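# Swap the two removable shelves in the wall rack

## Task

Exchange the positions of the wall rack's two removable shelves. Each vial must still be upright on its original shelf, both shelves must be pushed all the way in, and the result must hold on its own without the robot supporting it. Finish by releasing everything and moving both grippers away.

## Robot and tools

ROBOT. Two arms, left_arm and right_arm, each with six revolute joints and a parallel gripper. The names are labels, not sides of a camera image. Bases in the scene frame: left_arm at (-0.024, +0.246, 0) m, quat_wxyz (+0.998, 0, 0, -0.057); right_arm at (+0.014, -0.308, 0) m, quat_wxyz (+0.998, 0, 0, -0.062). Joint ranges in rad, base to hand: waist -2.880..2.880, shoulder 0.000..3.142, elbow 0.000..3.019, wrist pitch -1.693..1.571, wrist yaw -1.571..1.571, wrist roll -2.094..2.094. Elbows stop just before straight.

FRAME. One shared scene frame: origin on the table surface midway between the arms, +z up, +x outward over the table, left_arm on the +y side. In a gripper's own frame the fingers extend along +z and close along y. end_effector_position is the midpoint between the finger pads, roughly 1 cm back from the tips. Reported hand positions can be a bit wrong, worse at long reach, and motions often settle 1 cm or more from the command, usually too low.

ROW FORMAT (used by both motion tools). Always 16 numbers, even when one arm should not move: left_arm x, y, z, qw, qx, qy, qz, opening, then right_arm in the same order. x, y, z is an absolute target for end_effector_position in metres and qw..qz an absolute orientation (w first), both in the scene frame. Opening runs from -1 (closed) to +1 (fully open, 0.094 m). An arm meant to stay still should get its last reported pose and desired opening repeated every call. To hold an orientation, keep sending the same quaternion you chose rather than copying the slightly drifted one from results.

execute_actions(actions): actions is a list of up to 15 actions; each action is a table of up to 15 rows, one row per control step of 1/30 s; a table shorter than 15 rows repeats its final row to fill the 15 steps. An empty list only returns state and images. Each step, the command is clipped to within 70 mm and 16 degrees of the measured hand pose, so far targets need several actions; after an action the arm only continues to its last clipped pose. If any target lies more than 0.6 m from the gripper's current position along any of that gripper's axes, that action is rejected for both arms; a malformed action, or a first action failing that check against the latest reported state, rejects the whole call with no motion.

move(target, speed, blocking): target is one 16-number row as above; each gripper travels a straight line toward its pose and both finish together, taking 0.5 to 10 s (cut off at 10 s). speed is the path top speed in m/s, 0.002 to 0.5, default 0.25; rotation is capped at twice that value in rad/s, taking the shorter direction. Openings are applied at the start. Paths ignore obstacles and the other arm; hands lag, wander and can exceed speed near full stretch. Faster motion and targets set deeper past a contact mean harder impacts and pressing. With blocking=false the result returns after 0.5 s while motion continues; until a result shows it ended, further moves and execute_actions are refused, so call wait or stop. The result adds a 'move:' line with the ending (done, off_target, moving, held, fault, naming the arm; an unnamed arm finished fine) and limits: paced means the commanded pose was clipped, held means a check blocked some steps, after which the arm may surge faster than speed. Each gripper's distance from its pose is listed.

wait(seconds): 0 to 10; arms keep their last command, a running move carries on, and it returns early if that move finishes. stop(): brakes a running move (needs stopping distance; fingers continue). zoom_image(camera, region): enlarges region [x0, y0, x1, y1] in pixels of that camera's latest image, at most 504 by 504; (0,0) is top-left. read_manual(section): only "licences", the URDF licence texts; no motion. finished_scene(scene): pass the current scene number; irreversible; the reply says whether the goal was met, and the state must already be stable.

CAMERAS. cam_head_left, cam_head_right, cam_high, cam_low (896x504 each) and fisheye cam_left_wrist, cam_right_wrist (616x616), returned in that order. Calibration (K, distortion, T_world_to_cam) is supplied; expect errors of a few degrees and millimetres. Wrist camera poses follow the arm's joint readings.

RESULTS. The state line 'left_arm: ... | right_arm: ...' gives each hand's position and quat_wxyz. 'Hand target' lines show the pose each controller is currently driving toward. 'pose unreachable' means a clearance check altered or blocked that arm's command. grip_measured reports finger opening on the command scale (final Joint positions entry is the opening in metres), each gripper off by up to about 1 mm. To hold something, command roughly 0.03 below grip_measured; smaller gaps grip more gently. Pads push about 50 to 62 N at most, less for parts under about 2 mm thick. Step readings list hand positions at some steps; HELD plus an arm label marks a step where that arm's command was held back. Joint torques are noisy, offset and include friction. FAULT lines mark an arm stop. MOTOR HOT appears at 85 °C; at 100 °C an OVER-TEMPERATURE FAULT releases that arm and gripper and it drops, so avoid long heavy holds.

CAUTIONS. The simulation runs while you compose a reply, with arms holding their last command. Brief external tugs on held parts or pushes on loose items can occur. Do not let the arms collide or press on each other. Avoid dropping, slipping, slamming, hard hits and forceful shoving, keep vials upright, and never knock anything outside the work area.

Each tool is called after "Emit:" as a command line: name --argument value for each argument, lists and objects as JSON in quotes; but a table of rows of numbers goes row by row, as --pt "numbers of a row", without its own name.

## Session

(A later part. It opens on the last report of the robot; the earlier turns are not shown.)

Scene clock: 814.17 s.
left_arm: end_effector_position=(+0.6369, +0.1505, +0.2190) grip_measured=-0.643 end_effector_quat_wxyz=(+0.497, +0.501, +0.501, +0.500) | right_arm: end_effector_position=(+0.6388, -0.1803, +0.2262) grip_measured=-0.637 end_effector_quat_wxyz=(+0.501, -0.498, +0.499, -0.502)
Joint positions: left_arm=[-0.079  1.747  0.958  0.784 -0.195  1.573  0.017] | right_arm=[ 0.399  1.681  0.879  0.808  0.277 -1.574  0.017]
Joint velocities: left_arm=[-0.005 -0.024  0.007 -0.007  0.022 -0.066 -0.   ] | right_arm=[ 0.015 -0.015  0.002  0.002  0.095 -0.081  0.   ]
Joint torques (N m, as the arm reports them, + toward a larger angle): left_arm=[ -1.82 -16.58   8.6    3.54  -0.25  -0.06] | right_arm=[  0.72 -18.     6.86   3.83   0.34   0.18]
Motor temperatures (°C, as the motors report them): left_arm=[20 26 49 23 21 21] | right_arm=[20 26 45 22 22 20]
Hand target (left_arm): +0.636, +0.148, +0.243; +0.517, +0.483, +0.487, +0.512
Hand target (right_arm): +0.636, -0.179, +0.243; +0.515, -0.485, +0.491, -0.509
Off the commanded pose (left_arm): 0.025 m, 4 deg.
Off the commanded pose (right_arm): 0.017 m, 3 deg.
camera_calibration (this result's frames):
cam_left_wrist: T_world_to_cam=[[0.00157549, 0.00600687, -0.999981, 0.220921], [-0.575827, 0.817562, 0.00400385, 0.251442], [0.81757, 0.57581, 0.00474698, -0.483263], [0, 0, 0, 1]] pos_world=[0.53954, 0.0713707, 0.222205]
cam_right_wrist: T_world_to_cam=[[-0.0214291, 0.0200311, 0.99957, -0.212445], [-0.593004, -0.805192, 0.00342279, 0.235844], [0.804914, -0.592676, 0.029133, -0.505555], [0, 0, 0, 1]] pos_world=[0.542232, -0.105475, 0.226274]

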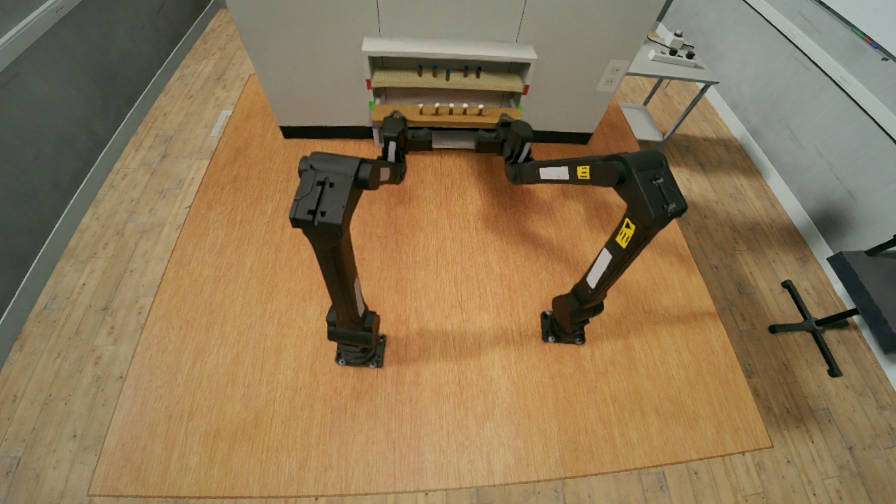

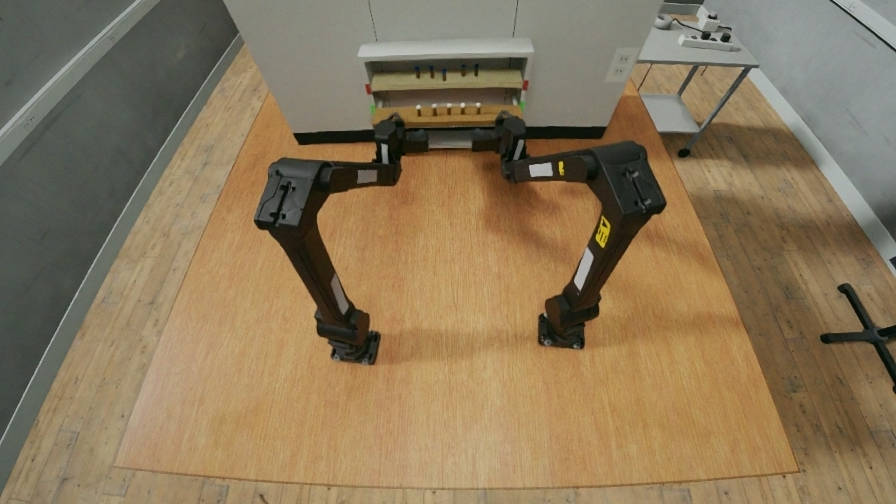

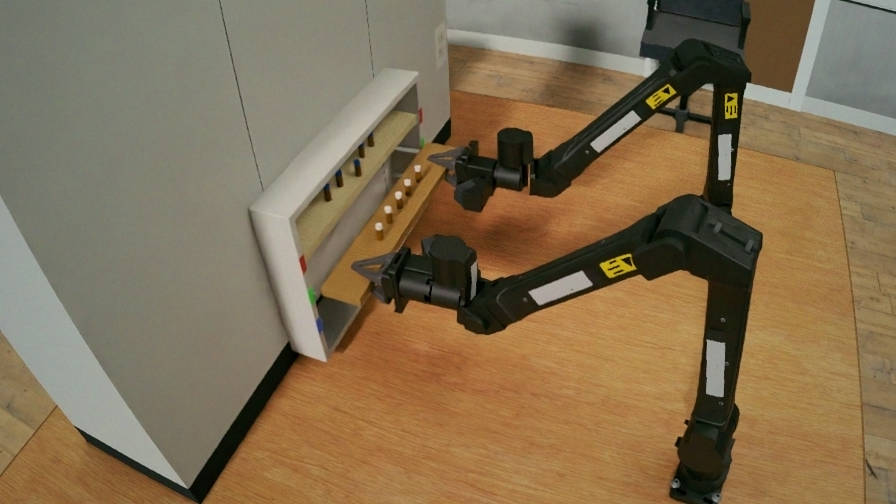

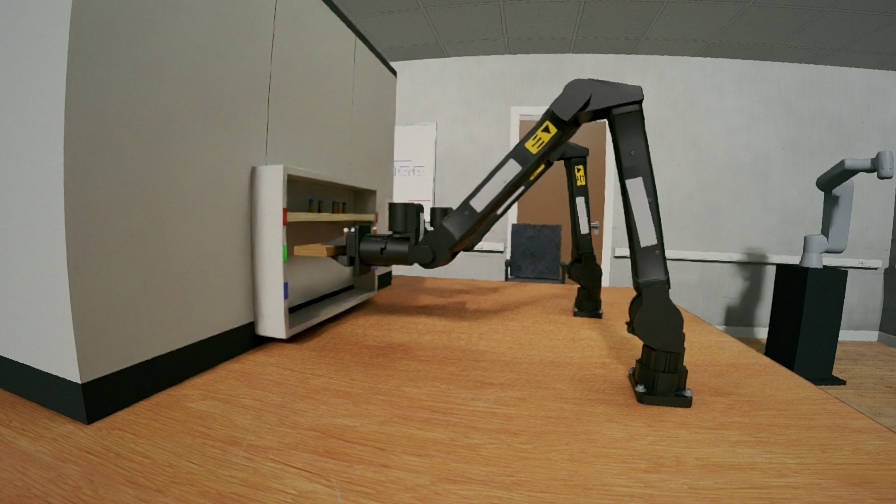

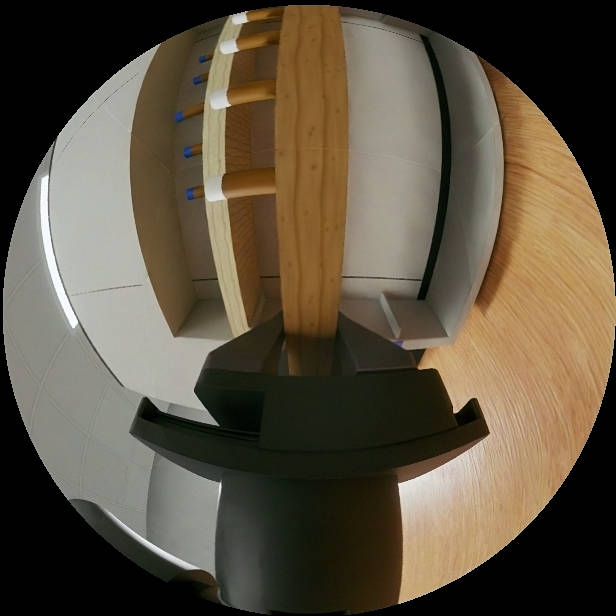

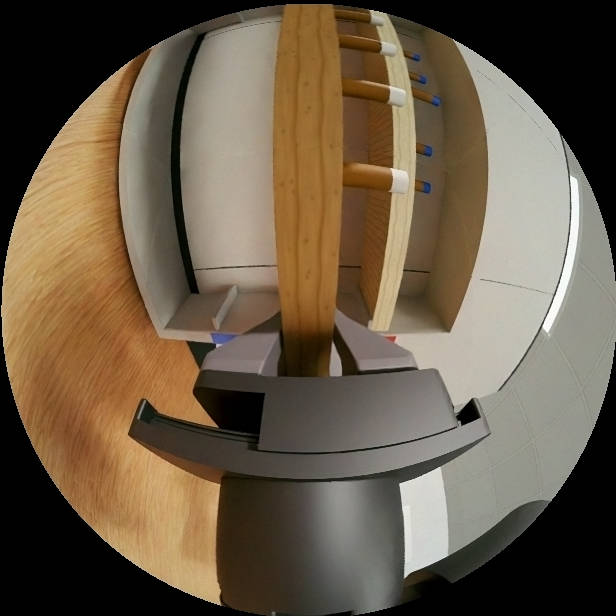

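Emit:
execute_actions --actions '[[[0.6367,0.1473,0.2425,0.5175,0.4825,0.4875,0.5125,-0.68,0.6365,-0.1785,0.2425,0.515,-0.485,0.491,-0.509,-0.68],[0.6367,0.1473,0.241,0.5175,0.4825,0.4875,0.5125,-0.68,0.6365,-0.1785,0.241,0.515,-0.485,0.491,-0.509,-0.68],[0.6367,0.1473,0.239,0.5175,0.4825,0.4875,0.5125,-0.68,0.6365,-0.1785,0.239,0.515,-0.485,0.491,-0.509,-0.68],[0.6367,0.1473,0.2365,0.5175,0.4825,0.4875,0.5125,-0.68,0.6365,-0.1785,0.2365,0.515,-0.485,0.491,-0.509,-0.68],[0.6367,0.1473,0.234,0.5175,0.4825,0.4875,0.5125,-0.68,0.6365,-0.1785,0.234,0.515,-0.485,0.491,-0.509,-0.68],[0.6367,0.1473,0.2315,0.5175,0.4825,0.4875,0.5125,-0.68,0.6365,-0.1785,0.2315,0.515,-0.485,0.491,-0.509,-0.68],[0.6367,0.1473,0.229,0.5175,0.4825,0.4875,0.5125,-0.68,0.6365,-0.1785,0.229,0.515,-0.485,0.491,-0.509,-0.68],[0.6367,0.1473,0.2265,0.5175,0.4825,0.4875,0.5125,-0.68,0.6365,-0.1785,0.2265,0.515,-0.485,0.491,-0.509,-0.68],[0.6367,0.1473,0.224,0.5175,0.4825,0.4875,0.5125,-0.68,0.6365,-0.1785,0.224,0.515,-0.485,0.491,-0.509,-0.68],[0.6367,0.1473,0.2215,0.5175,0.4825,0.4875,0.5125,-0.68,0.6365,-0.1785,0.2215,0.515,-0.485,0.491,-0.509,-0.68],[0.6367,0.1473,0.219,0.5175,0.4825,0.4875,0.5125,-0.68,0.6365,-0.1785,0.219,0.515,-0.485,0.491,-0.509,-0.68],[0.6367,0.1473,0.2165,0.5175,0.4825,0.4875,0.5125,-0.68,0.6365,-0.1785,0.2165,0.515,-0.485,0.491,-0.509,-0.68],[0.6367,0.1473,0.214,0.5175,0.4825,0.4875,0.5125,-0.68,0.6365,-0.1785,0.214,0.515,-0.485,0.491,-0.509,-0.68],[0.6367,0.1473,0.2115,0.5175,0.4825,0.4875,0.5125,-0.68,0.6365,-0.1785,0.2115,0.515,-0.485,0.491,-0.509,-0.68],[0.6367,0.1473,0.209,0.5175,0.4825,0.4875,0.5125,-0.68,0.6365,-0.1785,0.209,0.515,-0.485,0.491,-0.509,-0.68]],[[0.6367,0.1473,0.2065,0.5175,0.4825,0.4875,0.5125,-0.68,0.6365,-0.1785,0.2065,0.515,-0.485,0.491,-0.509,-0.68],[0.6367,0.1473,0.204,0.5175,0.4825,0.4875,0.5125,-0.68,0.6365,-0.1785,0.204,0.515,-0.485,0.491,-0.509,-0.68],[0.6367,0.1473,0.2015,0.5175,0.4825,0.4875,0.5125,-0.68,0.6365,-0.1785,0.2015,0.515,-0.485,0.491,-0.509,-0.68],[0.6367,0.1473,0.199,0.5175,0.4825,0.4875,0.5125,-0.68,0.6365,-0.1785,0.199,0.515,-0.485,0.491,-0.509,-0.68],[0.6367,0.1473,0.1965,0.5175,0.4825,0.4875,0.5125,-0.68,0.6365,-0.1785,0.1965,0.515,-0.485,0.491,-0.509,-0.68],[0.6367,0.1473,0.194,0.5175,0.4825,0.4875,0.5125,-0.68,0.6365,-0.1785,0.194,0.515,-0.485,0.491,-0.509,-0.68],[0.6367,0.1473,0.1915,0.5175,0.4825,0.4875,0.5125,-0.68,0.6365,-0.1785,0.1915,0.515,-0.485,0.491,-0.509,-0.68],[0.6367,0.1473,0.189,0.5175,0.4825,0.4875,0.5125,-0.68,0.6365,-0.1785,0.189,0.515,-0.485,0.491,-0.509,-0.68],[0.6367,0.1473,0.1865,0.5175,0.4825,0.4875,0.5125,-0.68,0.6365,-0.1785,0.1865,0.515,-0.485,0.491,-0.509,-0.68],[0.6367,0.1473,0.184,0.5175,0.4825,0.4875,0.5125,-0.68,0.6365,-0.1785,0.184,0.515,-0.485,0.491,-0.509,-0.68],[0.6367,0.1473,0.1815,0.5175,0.4825,0.4875,0.5125,-0.68,0.6365,-0.1785,0.1815,0.515,-0.485,0.491,-0.509,-0.68],[0.6367,0.1473,0.179,0.5175,0.4825,0.4875,0.5125,-0.68,0.6365,-0.1785,0.179,0.515,-0.485,0.491,-0.509,-0.68],[0.6367,0.1473,0.1775,0.5175,0.4825,0.4875,0.5125,-0.68,0.6365,-0.1785,0.1775,0.515,-0.485,0.491,-0.509,-0.68],[0.6367,0.1473,0.1765,0.5175,0.4825,0.4875,0.5125,-0.68,0.6365,-0.1785,0.1765,0.515,-0.485,0.491,-0.509,-0.68],[0.6367,0.1473,0.176,0.5175,0.4825,0.4875,0.5125,-0.68,0.6365,-0.1785,0.176,0.515,-0.485,0.491,-0.509,-0.68]]]'

Emit:
wait --seconds 0.5

Scene clock: 847.03 s.
left_arm: end_effector_position=(+0.6356, +0.1503, +0.1628) grip_measured=-0.643 end_effector_quat_wxyz=(+0.499, +0.499, +0.499, +0.502) | right_arm: end_effector_position=(+0.6380, -0.1801, +0.1687) grip_measured=-0.637 end_effector_quat_wxyz=(+0.503, -0.497, +0.497, -0.503)
Joint positions: left_arm=[-0.079  1.873  0.928  0.949 -0.195  1.575  0.017] | right_arm=[ 0.4    1.817  0.847  0.983  0.276 -1.574  0.017]
Joint velocities: left_arm=[-0.005  0.112 -0.002  0.081 -0.037  0.022  0.   ] | right_arm=[ 0.005  0.112 -0.027  0.085 -0.081 -0.051  0.   ]
Joint torques (N m, as the arm reports them, + toward a larger angle): left_arm=[ -1.7  -15.93   7.31   3.71  -0.27  -0.1 ] | right_arm=[  0.76 -17.64   5.73   4.09   0.38   0.19]
Motor temperatures (°C, as the motors report them): left_arm=[20 26 47 24 21 21] | right_arm=[20 26 43 22 22 20]
Hand target (left_arm): +0.637, +0.147, +0.176; +0.517, +0.483, +0.488, +0.512
Hand target (right_arm): +0.637, -0.179, +0.176; +0.515, -0.485, +0.491, -0.508
Off the commanded pose (left_arm): 0.014 m, 3 deg.
Off the commanded pose (right_arm): 0.008 m, 2 deg.
Step readings (end_effector_position; steps 1 to 15: 1st action; 16 to 30: 2nd action):
0: left_arm (+0.6369, +0.1505, +0.2190) | right_arm (+0.6388, -0.1803, +0.2262)
1: left_arm (+0.6369, +0.1505, +0.2190) | right_arm (+0.6388, -0.1803, +0.2262)
2: left_arm (+0.6369, +0.1505, +0.2192) | right_arm (+0.6388, -0.1803, +0.2262)
4: left_arm (+0.6366, +0.1506, +0.2196) | right_arm (+0.6388, -0.1803, +0.2266)
8: left_arm (+0.6353, +0.1506, +0.2201) | right_arm (+0.6376, -0.1803, +0.2265)
15: left_arm (+0.6357, +0.1505, +0.2025) | right_arm (+0.6379, -0.1802, +0.2083)
16: left_arm (+0.6356, +0.1505, +0.1983) | right_arm (+0.6379, -0.1802, +0.2045)
17: left_arm (+0.6355, +0.1506, +0.1944) | right_arm (+0.6378, -0.1802, +0.2007)
19: left_arm (+0.6353, +0.1503, +0.1872) | right_arm (+0.6376, -0.1803, +0.1934)
23: left_arm (+0.6351, +0.1504, +0.1763) | right_arm (+0.6376, -0.1803, +0.1825)
30: end_effector_position above
camera_calibration (this result's frames):
cam_left_wrist: T_world_to_cam=[[0.00981064, 0.00706762, -0.999927, 0.15934], [-0.575219, 0.817999, 0.000138051, 0.251308], [0.81794, 0.575176, 0.0120905, -0.483112], [0, 0, 0, 1]] pos_world=[0.538151, 0.0711787, 0.165135]
cam_right_wrist: T_world_to_cam=[[-0.0269556, 0.0188323, 0.999459, -0.151611], [-0.592092, -0.80587, -0.000784252, 0.235703], [0.805419, -0.591793, 0.0328732, -0.50394], [0, 0, 0, 1]] pos_world=[0.541355, -0.105427, 0.16828]

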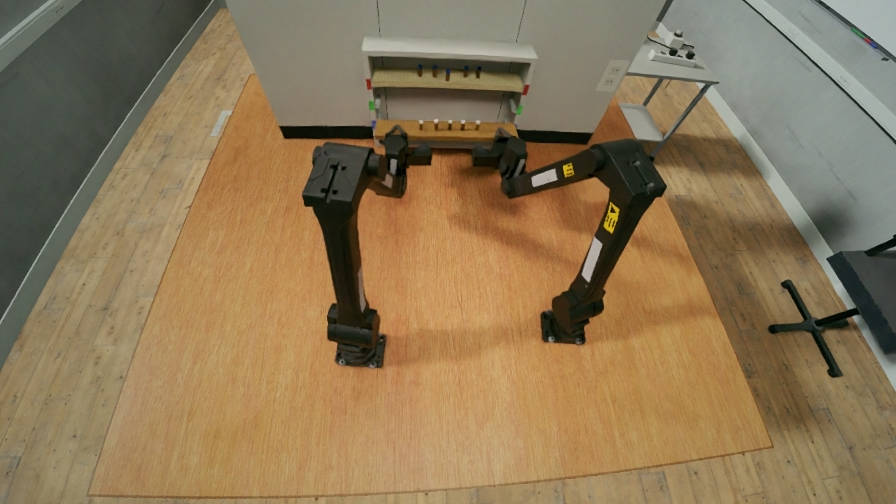

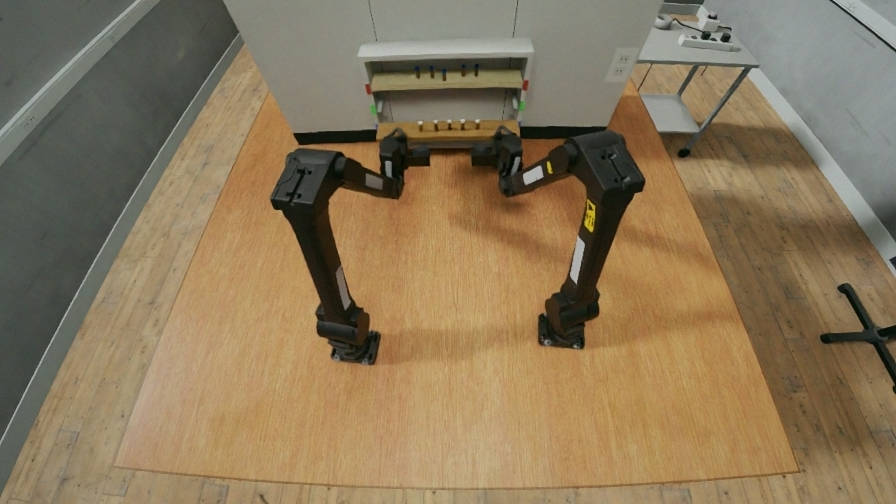

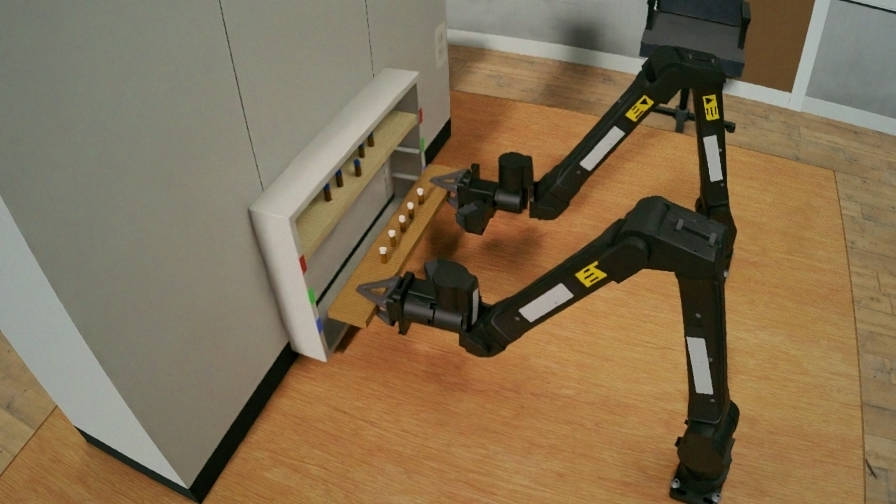

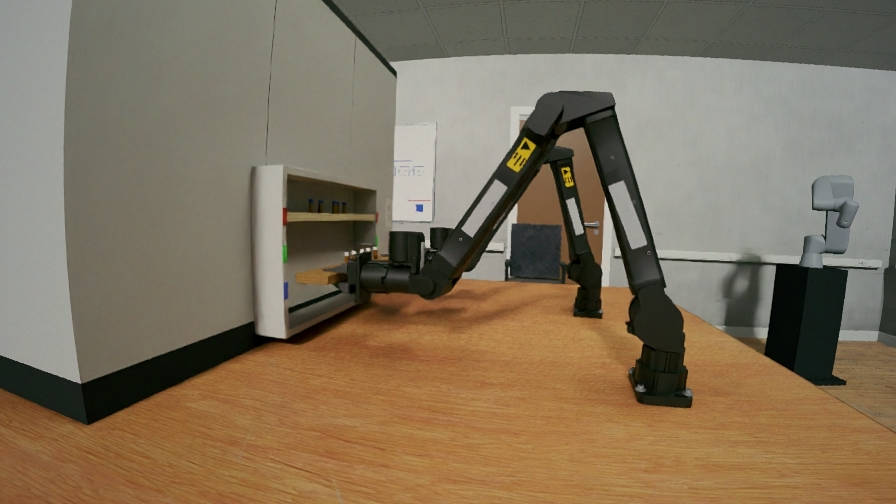

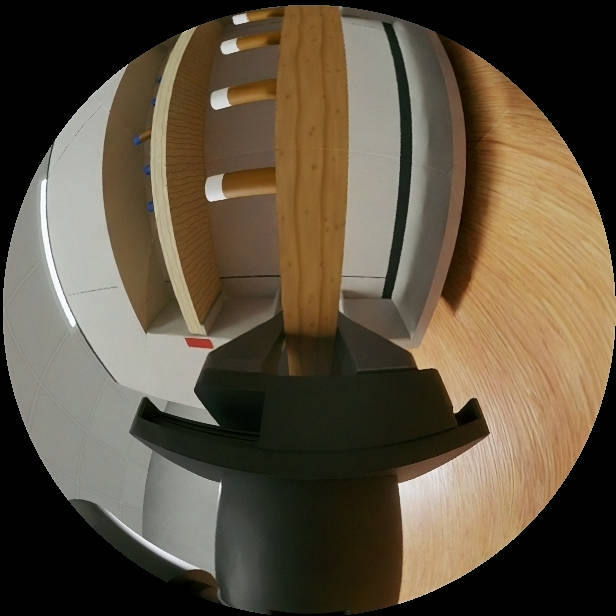

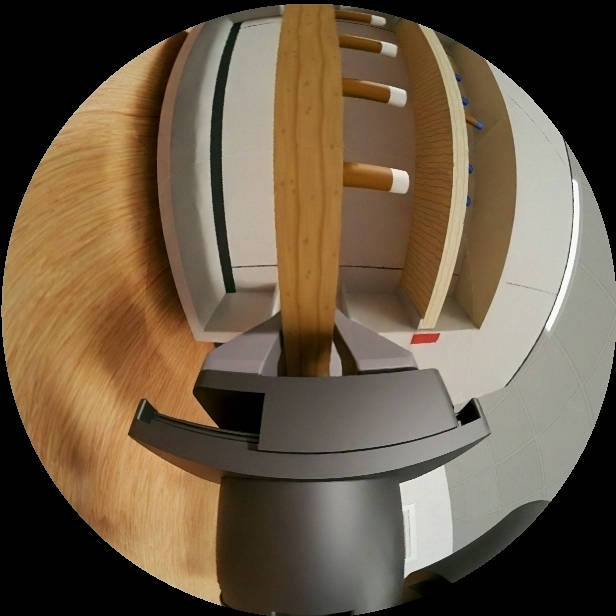

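Scene clock: 847.53 s.
left_arm: end_effector_position=(+0.6352, +0.1504, +0.1581) grip_measured=-0.643 end_effector_quat_wxyz=(+0.498, +0.500, +0.499, +0.502) | right_arm: end_effector_position=(+0.6375, -0.1800, +0.1642) grip_measured=-0.637 end_effector_quat_wxyz=(+0.502, -0.498, +0.498, -0.502)
Joint positions: left_arm=[-0.079  1.882  0.925  0.957 -0.195  1.575  0.017] | right_arm=[ 0.4    1.826  0.844  0.99   0.276 -1.574  0.017]
Joint velocities: left_arm=[-0.005  0.005  0.002 -0.007  0.022 -0.037 -0.001] | right_arm=[-0.005  0.005 -0.017  0.012  0.007 -0.007  0.   ]
Joint torques (N m, as the arm reports them, + toward a larger angle): left_arm=[ -1.76 -16.48   7.56   3.76  -0.27  -0.09] | right_arm=[  0.65 -17.91   5.65   4.11   0.37   0.2 ]
Motor temperatures (°C, as the motors report them): left_arm=[20 26 47 24 21 21] | right_arm=[20 26 42 22 22 20]
Hand target (left_arm): +0.637, +0.147, +0.176; +0.517, +0.483, +0.488, +0.512
Hand target (right_arm): +0.637, -0.178, +0.176; +0.515, -0.485, +0.491, -0.508
Off the commanded pose (left_arm): 0.018 m, 4 deg.
Off the commanded pose (right_arm): 0.012 m, 2 deg.
wait: 0.50 s; at rest by 0.23 s
camera_calibration (this result's frames):
cam_left_wrist: T_world_to_cam=[[0.0064412, 0.00772553, -0.999949, 0.156682], [-0.575215, 0.817998, 0.00261453, 0.250581], [0.817977, 0.575169, 0.00971273, -0.482382], [0, 0, 0, 1]] pos_world=[0.537706, 0.0712656, 0.160704]
cam_right_wrist: T_world_to_cam=[[-0.023295, 0.0198635, 0.999531, -0.149247], [-0.591782, -0.806095, 0.00222738, 0.234788], [0.805761, -0.591453, 0.0305329, -0.503118], [0, 0, 0, 1]] pos_world=[0.54086, -0.105344, 0.164016]

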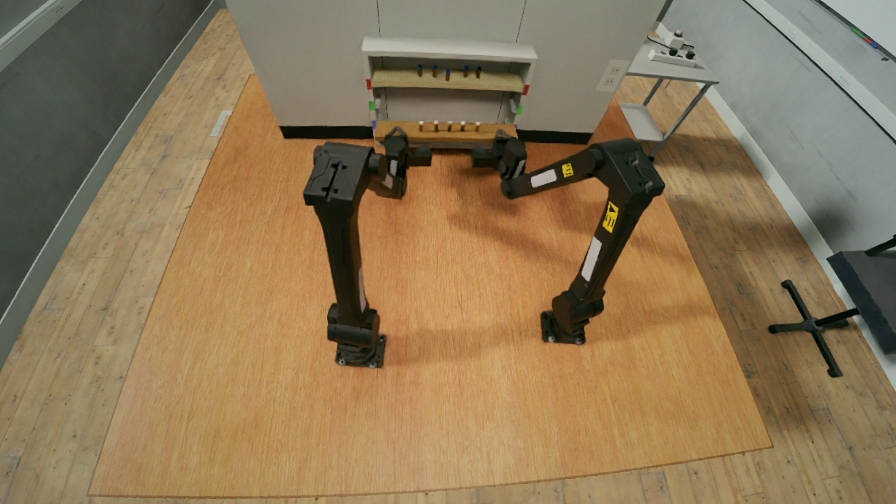

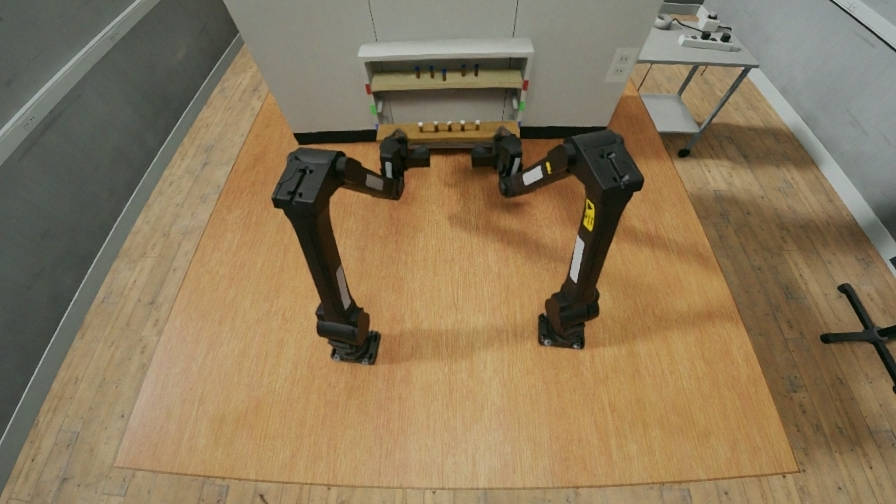

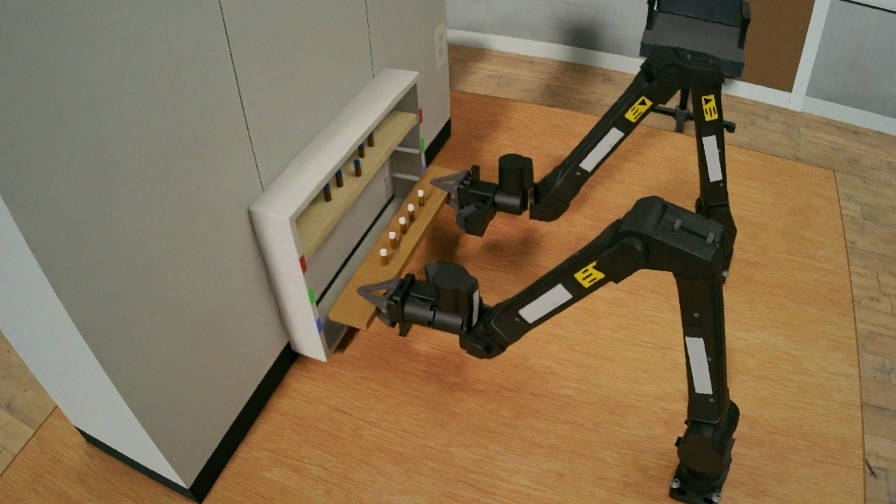

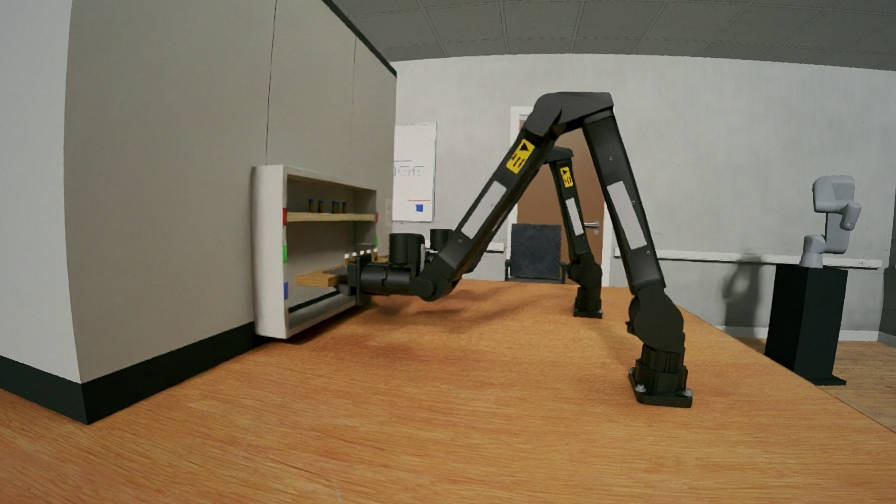

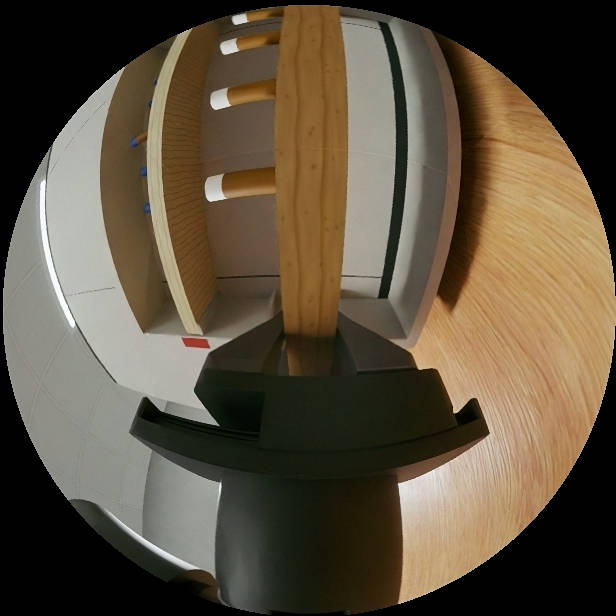

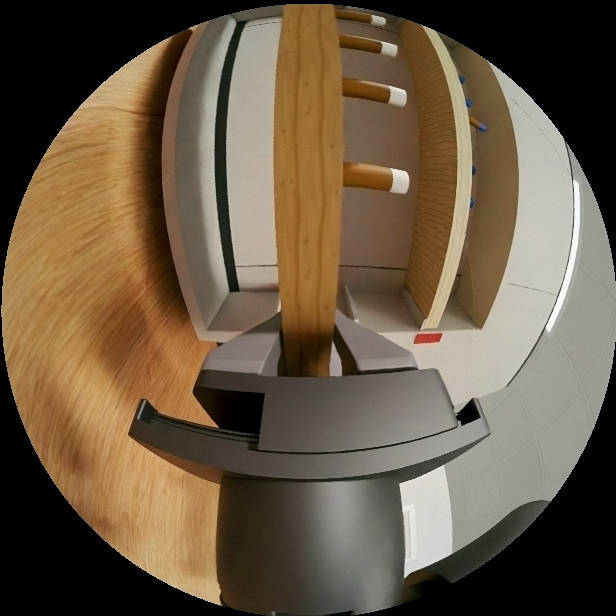

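Emit:
execute_actions --actions '[[[0.639,0.1478,0.1776,0.5178,0.4822,0.4872,0.5128,-0.68,0.6387,-0.179,0.1775,0.5155,-0.4845,0.4908,-0.5092,-0.68],[0.6414,0.1483,0.1792,0.5182,0.4818,0.487,0.513,-0.68,0.641,-0.1794,0.179,0.516,-0.484,0.4906,-0.5094,-0.68],[0.6437,0.1489,0.1808,0.5186,0.4814,0.4868,0.5132,-0.68,0.6432,-0.1799,0.1805,0.5165,-0.4835,0.4904,-0.5096,-0.68],[0.646,0.1494,0.1824,0.5189,0.4811,0.4865,0.5135,-0.68,0.6455,-0.1803,0.182,0.517,-0.483,0.4902,-0.5098,-0.68],[0.6484,0.1499,0.184,0.5192,0.4808,0.4862,0.5138,-0.68,0.6477,-0.1808,0.1835,0.5175,-0.4825,0.49,-0.51,-0.68],[0.6507,0.1504,0.1856,0.5196,0.4804,0.486,0.514,-0.68,0.65,-0.1812,0.185,0.518,-0.482,0.4898,-0.5102,-0.68],[0.653,0.1509,0.1872,0.52,0.48,0.4858,0.5142,-0.68,0.6522,-0.1817,0.1865,0.5185,-0.4815,0.4896,-0.5104,-0.68],[0.6553,0.1515,0.1888,0.5203,0.4797,0.4855,0.5145,-0.68,0.6545,-0.1821,0.188,0.519,-0.481,0.4894,-0.5106,-0.68],[0.6577,0.152,0.1904,0.5206,0.4794,0.4852,0.5148,-0.68,0.6567,-0.1826,0.1895,0.5195,-0.4805,0.4892,-0.5108,-0.68],[0.66,0.1525,0.192,0.521,0.479,0.485,0.515,-0.68,0.659,-0.183,0.191,0.52,-0.48,0.489,-0.511,-0.68],[0.662,0.1525,0.192,0.521,0.479,0.485,0.515,-0.68,0.661,-0.183,0.191,0.52,-0.48,0.489,-0.511,-0.68],[0.664,0.1525,0.192,0.521,0.479,0.485,0.515,-0.68,0.663,-0.183,0.191,0.52,-0.48,0.489,-0.511,-0.68],[0.666,0.1525,0.192,0.521,0.479,0.485,0.515,-0.68,0.665,-0.183,0.191,0.52,-0.48,0.489,-0.511,-0.68],[0.668,0.1525,0.192,0.521,0.479,0.485,0.515,-0.68,0.667,-0.183,0.191,0.52,-0.48,0.489,-0.511,-0.68],[0.669,0.1525,0.192,0.521,0.479,0.485,0.515,-0.68,0.668,-0.183,0.191,0.52,-0.48,0.489,-0.511,-0.68]]]'

Emit:
wait --seconds 0.4

Scene clock: 874.20 s.
left_arm: end_effector_position=(+0.6401, +0.1493, +0.1590) grip_measured=-0.643 end_effector_quat_wxyz=(+0.501, +0.502, +0.496, +0.500) | right_arm: end_effector_position=(+0.6416, -0.1806, +0.1644) grip_measured=-0.637 end_effector_quat_wxyz=(+0.503, -0.501, +0.496, -0.499)
Joint positions: left_arm=[-0.076  1.889  0.94   0.952 -0.182  1.575  0.017] | right_arm=[ 0.394  1.828  0.855  0.978  0.262 -1.574  0.017]
Joint velocities: left_arm=[ 0.005  0.083  0.159 -0.032 -0.007  0.007 -0.001] | right_arm=[-0.044  0.054  0.149 -0.061 -0.022  0.081  0.   ]
Joint torques (N m, as the arm reports them, + toward a larger angle): left_arm=[ -0.1  -16.35  12.52   1.85   0.1   -0.12] | right_arm=[ -0.26 -16.28  10.22   2.58  -0.09   0.21]
Motor temperatures (°C, as the motors report them): left_arm=[20 26 46 24 21 21] | right_arm=[20 26 41 22 22 20]
Hand target (left_arm): +0.664, +0.153, +0.193; +0.520, +0.479, +0.484, +0.515
Hand target (right_arm): +0.664, -0.184, +0.192; +0.520, -0.480, +0.489, -0.511
Off the commanded pose (left_arm): 0.044 m, 4 deg.
Off the commanded pose (right_arm): 0.038 m, 4 deg.
Step readings (end_effector_position):
0: left_arm (+0.6352, +0.1504, +0.1581) | right_arm (+0.6375, -0.1800, +0.1642)
1: left_arm (+0.6352, +0.1504, +0.1581) | right_arm (+0.6375, -0.1800, +0.1642)
2: left_arm (+0.6352, +0.1504, +0.1581) | right_arm (+0.6375, -0.1799, +0.1642)
4: left_arm (+0.6352, +0.1502, +0.1581) | right_arm (+0.6375, -0.1796, +0.1642)
8: left_arm (+0.6353, +0.1503, +0.1581) | right_arm (+0.6377, -0.1795, +0.1642)
15: end_effector_position above
camera_calibration (this result's frames):
cam_left_wrist: T_world_to_cam=[[0.00876307, 0.00723629, -0.999935, 0.156087], [-0.567391, 0.823448, 0.000986676, 0.248694], [0.823402, 0.567346, 0.0113217, -0.488371], [0, 0, 0, 1]] pos_world=[0.541865, 0.0711592, 0.161361]
cam_right_wrist: T_world_to_cam=[[-0.0198164, 0.0204215, 0.999595, -0.15157], [-0.584981, -0.811031, 0.00497227, 0.230995], [0.810805, -0.584646, 0.028018, -0.50833], [0, 0, 0, 1]] pos_world=[0.544281, -0.106753, 0.164603]

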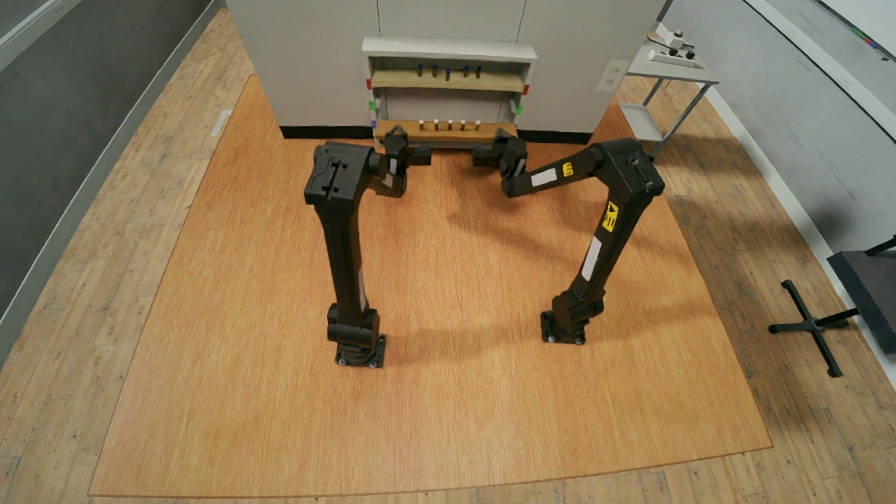

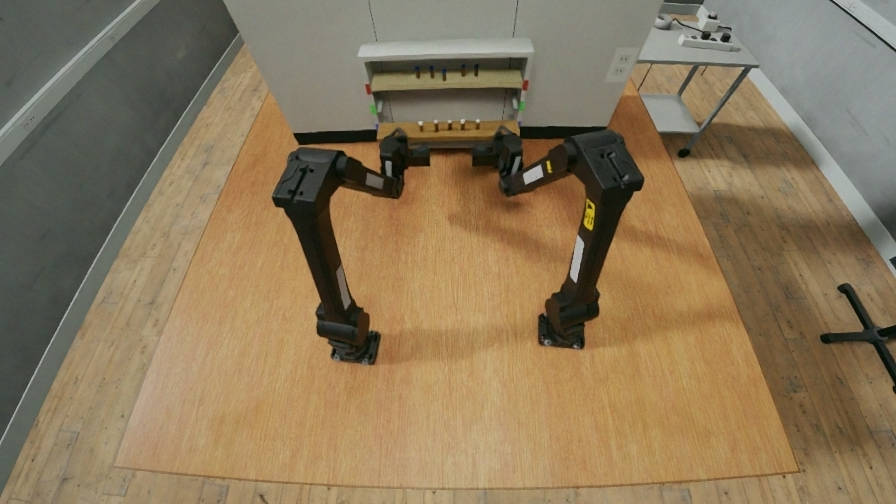

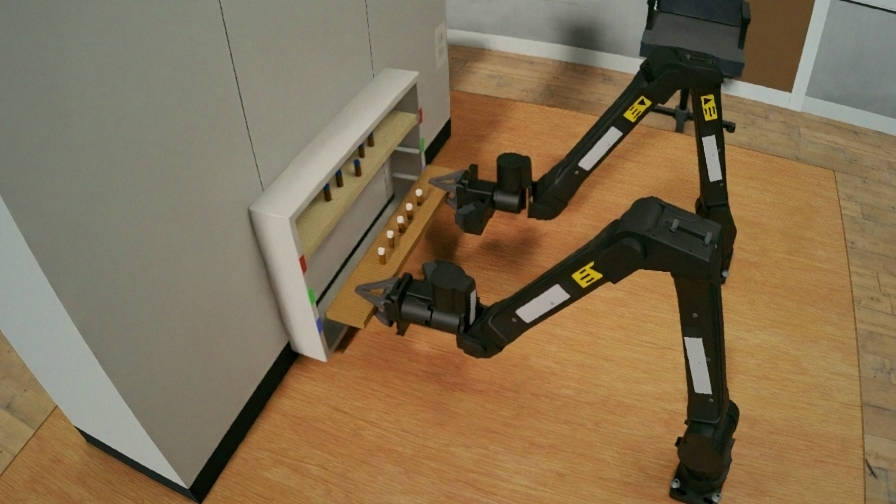

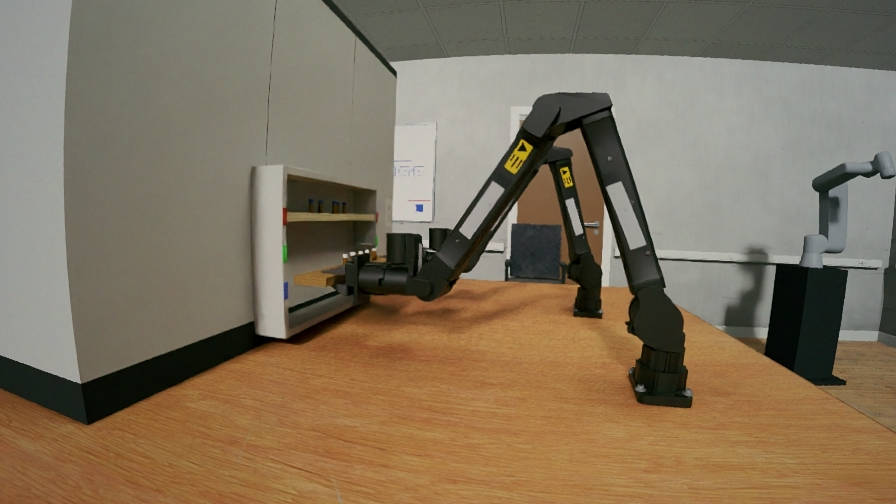

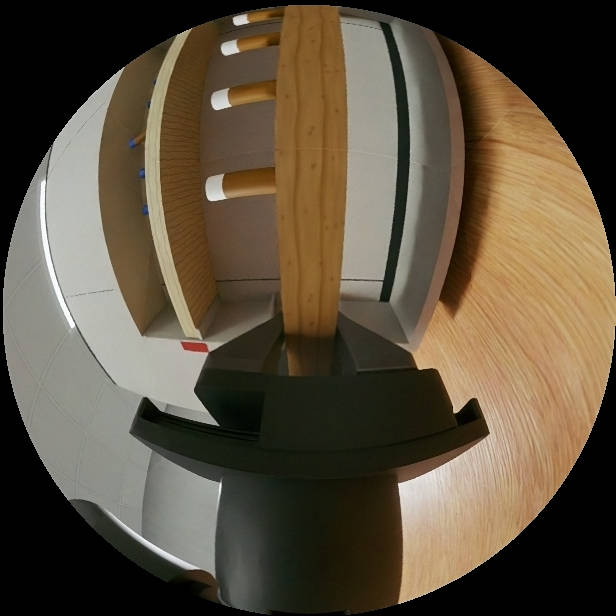

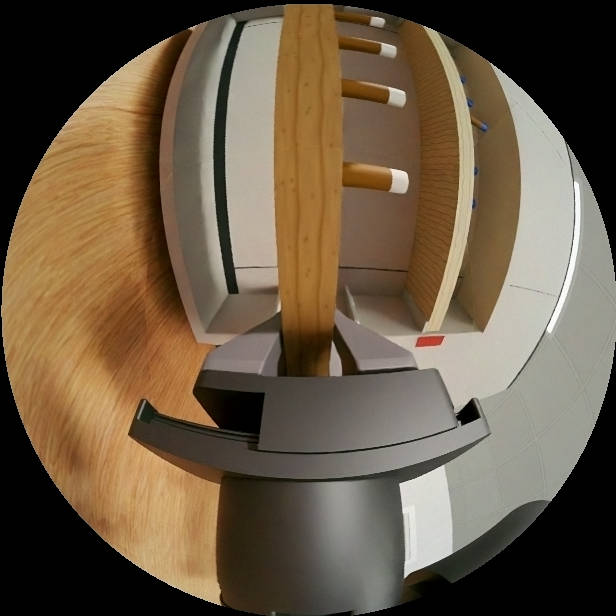

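Scene clock: 874.60 s.
left_arm: end_effector_position=(+0.6448, +0.1485, +0.1613) grip_measured=-0.643 end_effector_quat_wxyz=(+0.503, +0.500, +0.495, +0.501) | right_arm: end_effector_position=(+0.6461, -0.1813, +0.1666) grip_measured=-0.637 end_effector_quat_wxyz=(+0.504, -0.499, +0.496, -0.501)
Joint positions: left_arm=[-0.076  1.895  0.955  0.949 -0.182  1.575  0.017] | right_arm=[ 0.39   1.833  0.868  0.975  0.26  -1.574  0.017]
Joint velocities: left_arm=[-0.015  0.015  0.017 -0.002 -0.037 -0.037 -0.001] | right_arm=[-0.015 -0.005 -0.017  0.002  0.007 -0.051  0.   ]
Joint torques (N m, as the arm reports them, + toward a larger angle): left_arm=[ -0.63 -16.44  12.14   1.76   0.07  -0.09] | right_arm=[ -0.31 -17.09   9.79   2.58  -0.05   0.21]
Motor temperatures (°C, as the motors report them): left_arm=[20 26 46 24 21 21] | right_arm=[20 26 41 22 22 20]
Hand target (left_arm): +0.664, +0.153, +0.193; +0.520, +0.479, +0.484, +0.515
Hand target (right_arm): +0.664, -0.184, +0.192; +0.520, -0.480, +0.489, -0.511
Off the commanded pose (left_arm): 0.039 m, 4 deg.
Off the commanded pose (right_arm): 0.033 m, 3 deg.
wait: 0.40 s; at rest by 0.27 s
camera_calibration (this result's frames):
cam_left_wrist: T_world_to_cam=[[0.0147601, 0.00608591, -0.999873, 0.154669], [-0.56707, 0.823663, -0.00335771, 0.252471], [0.823537, 0.567047, 0.0156085, -0.492579], [0, 0, 0, 1]] pos_world=[0.546543, 0.0704233, 0.163186]
cam_right_wrist: T_world_to_cam=[[-0.0249369, 0.0190527, 0.999507, -0.150595], [-0.586233, -0.810142, 0.000816919, 0.234719], [0.809758, -0.585924, 0.0313718, -0.51259], [0, 0, 0, 1]] pos_world=[0.548919, -0.107314, 0.16641]

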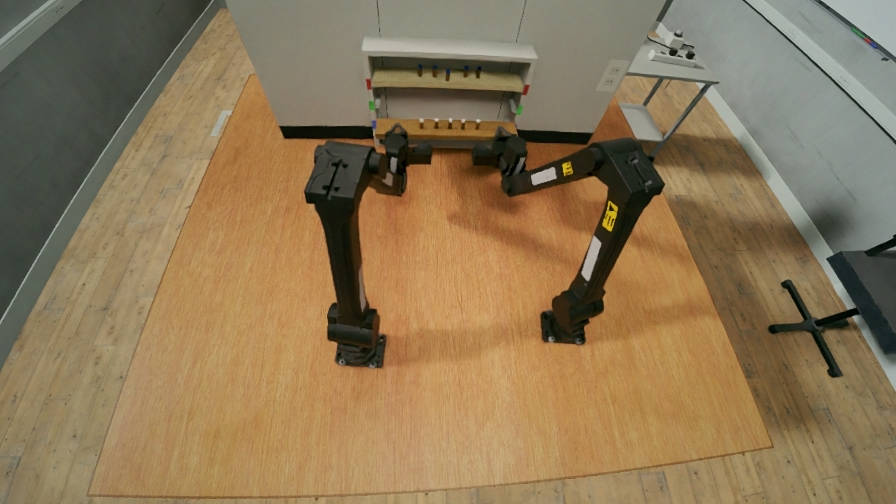

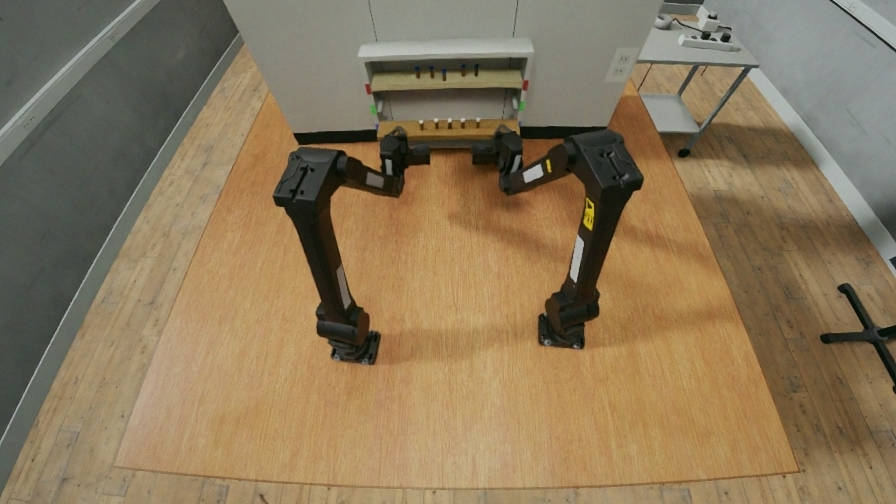

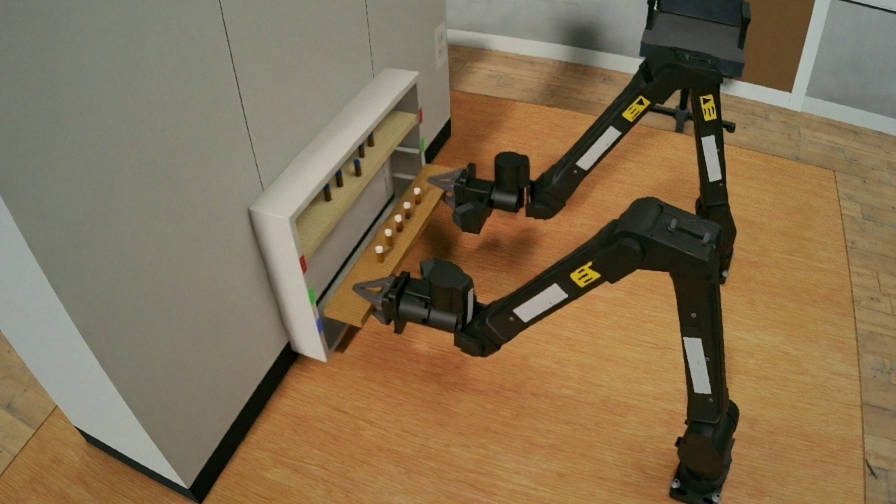

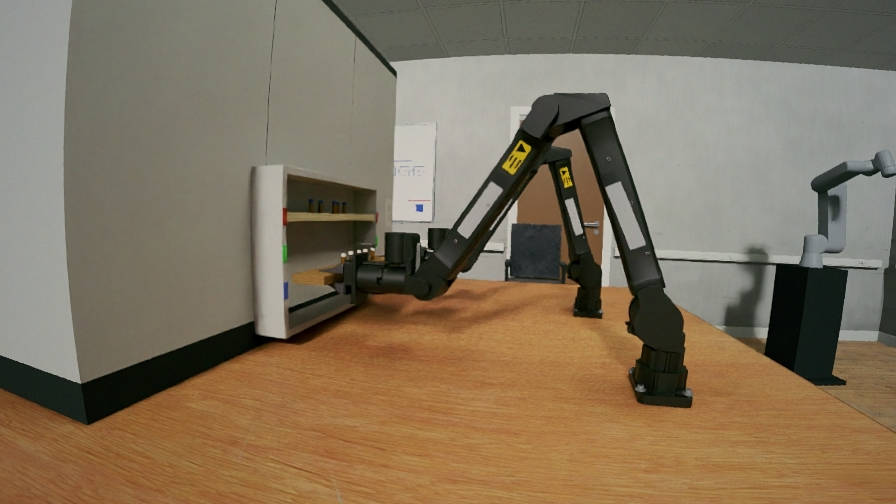

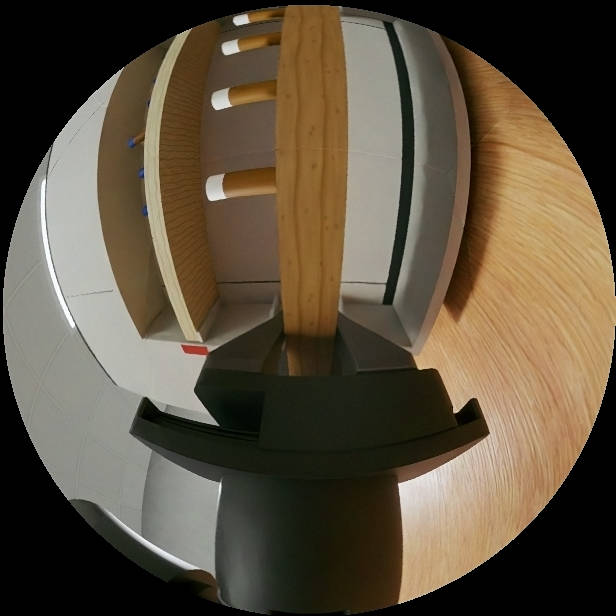

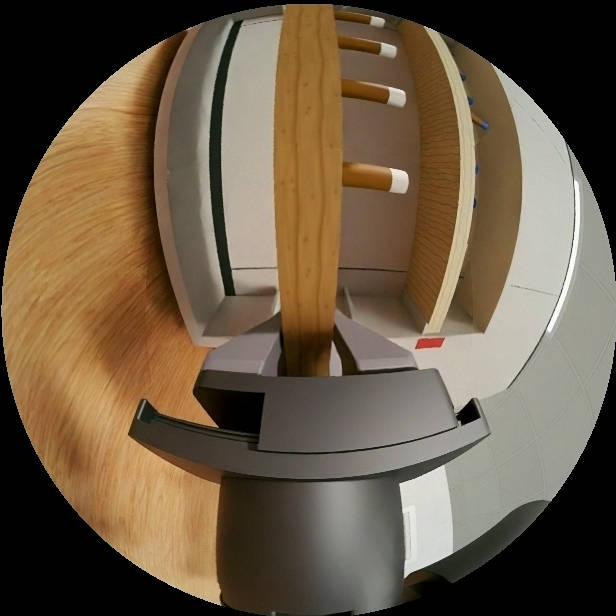

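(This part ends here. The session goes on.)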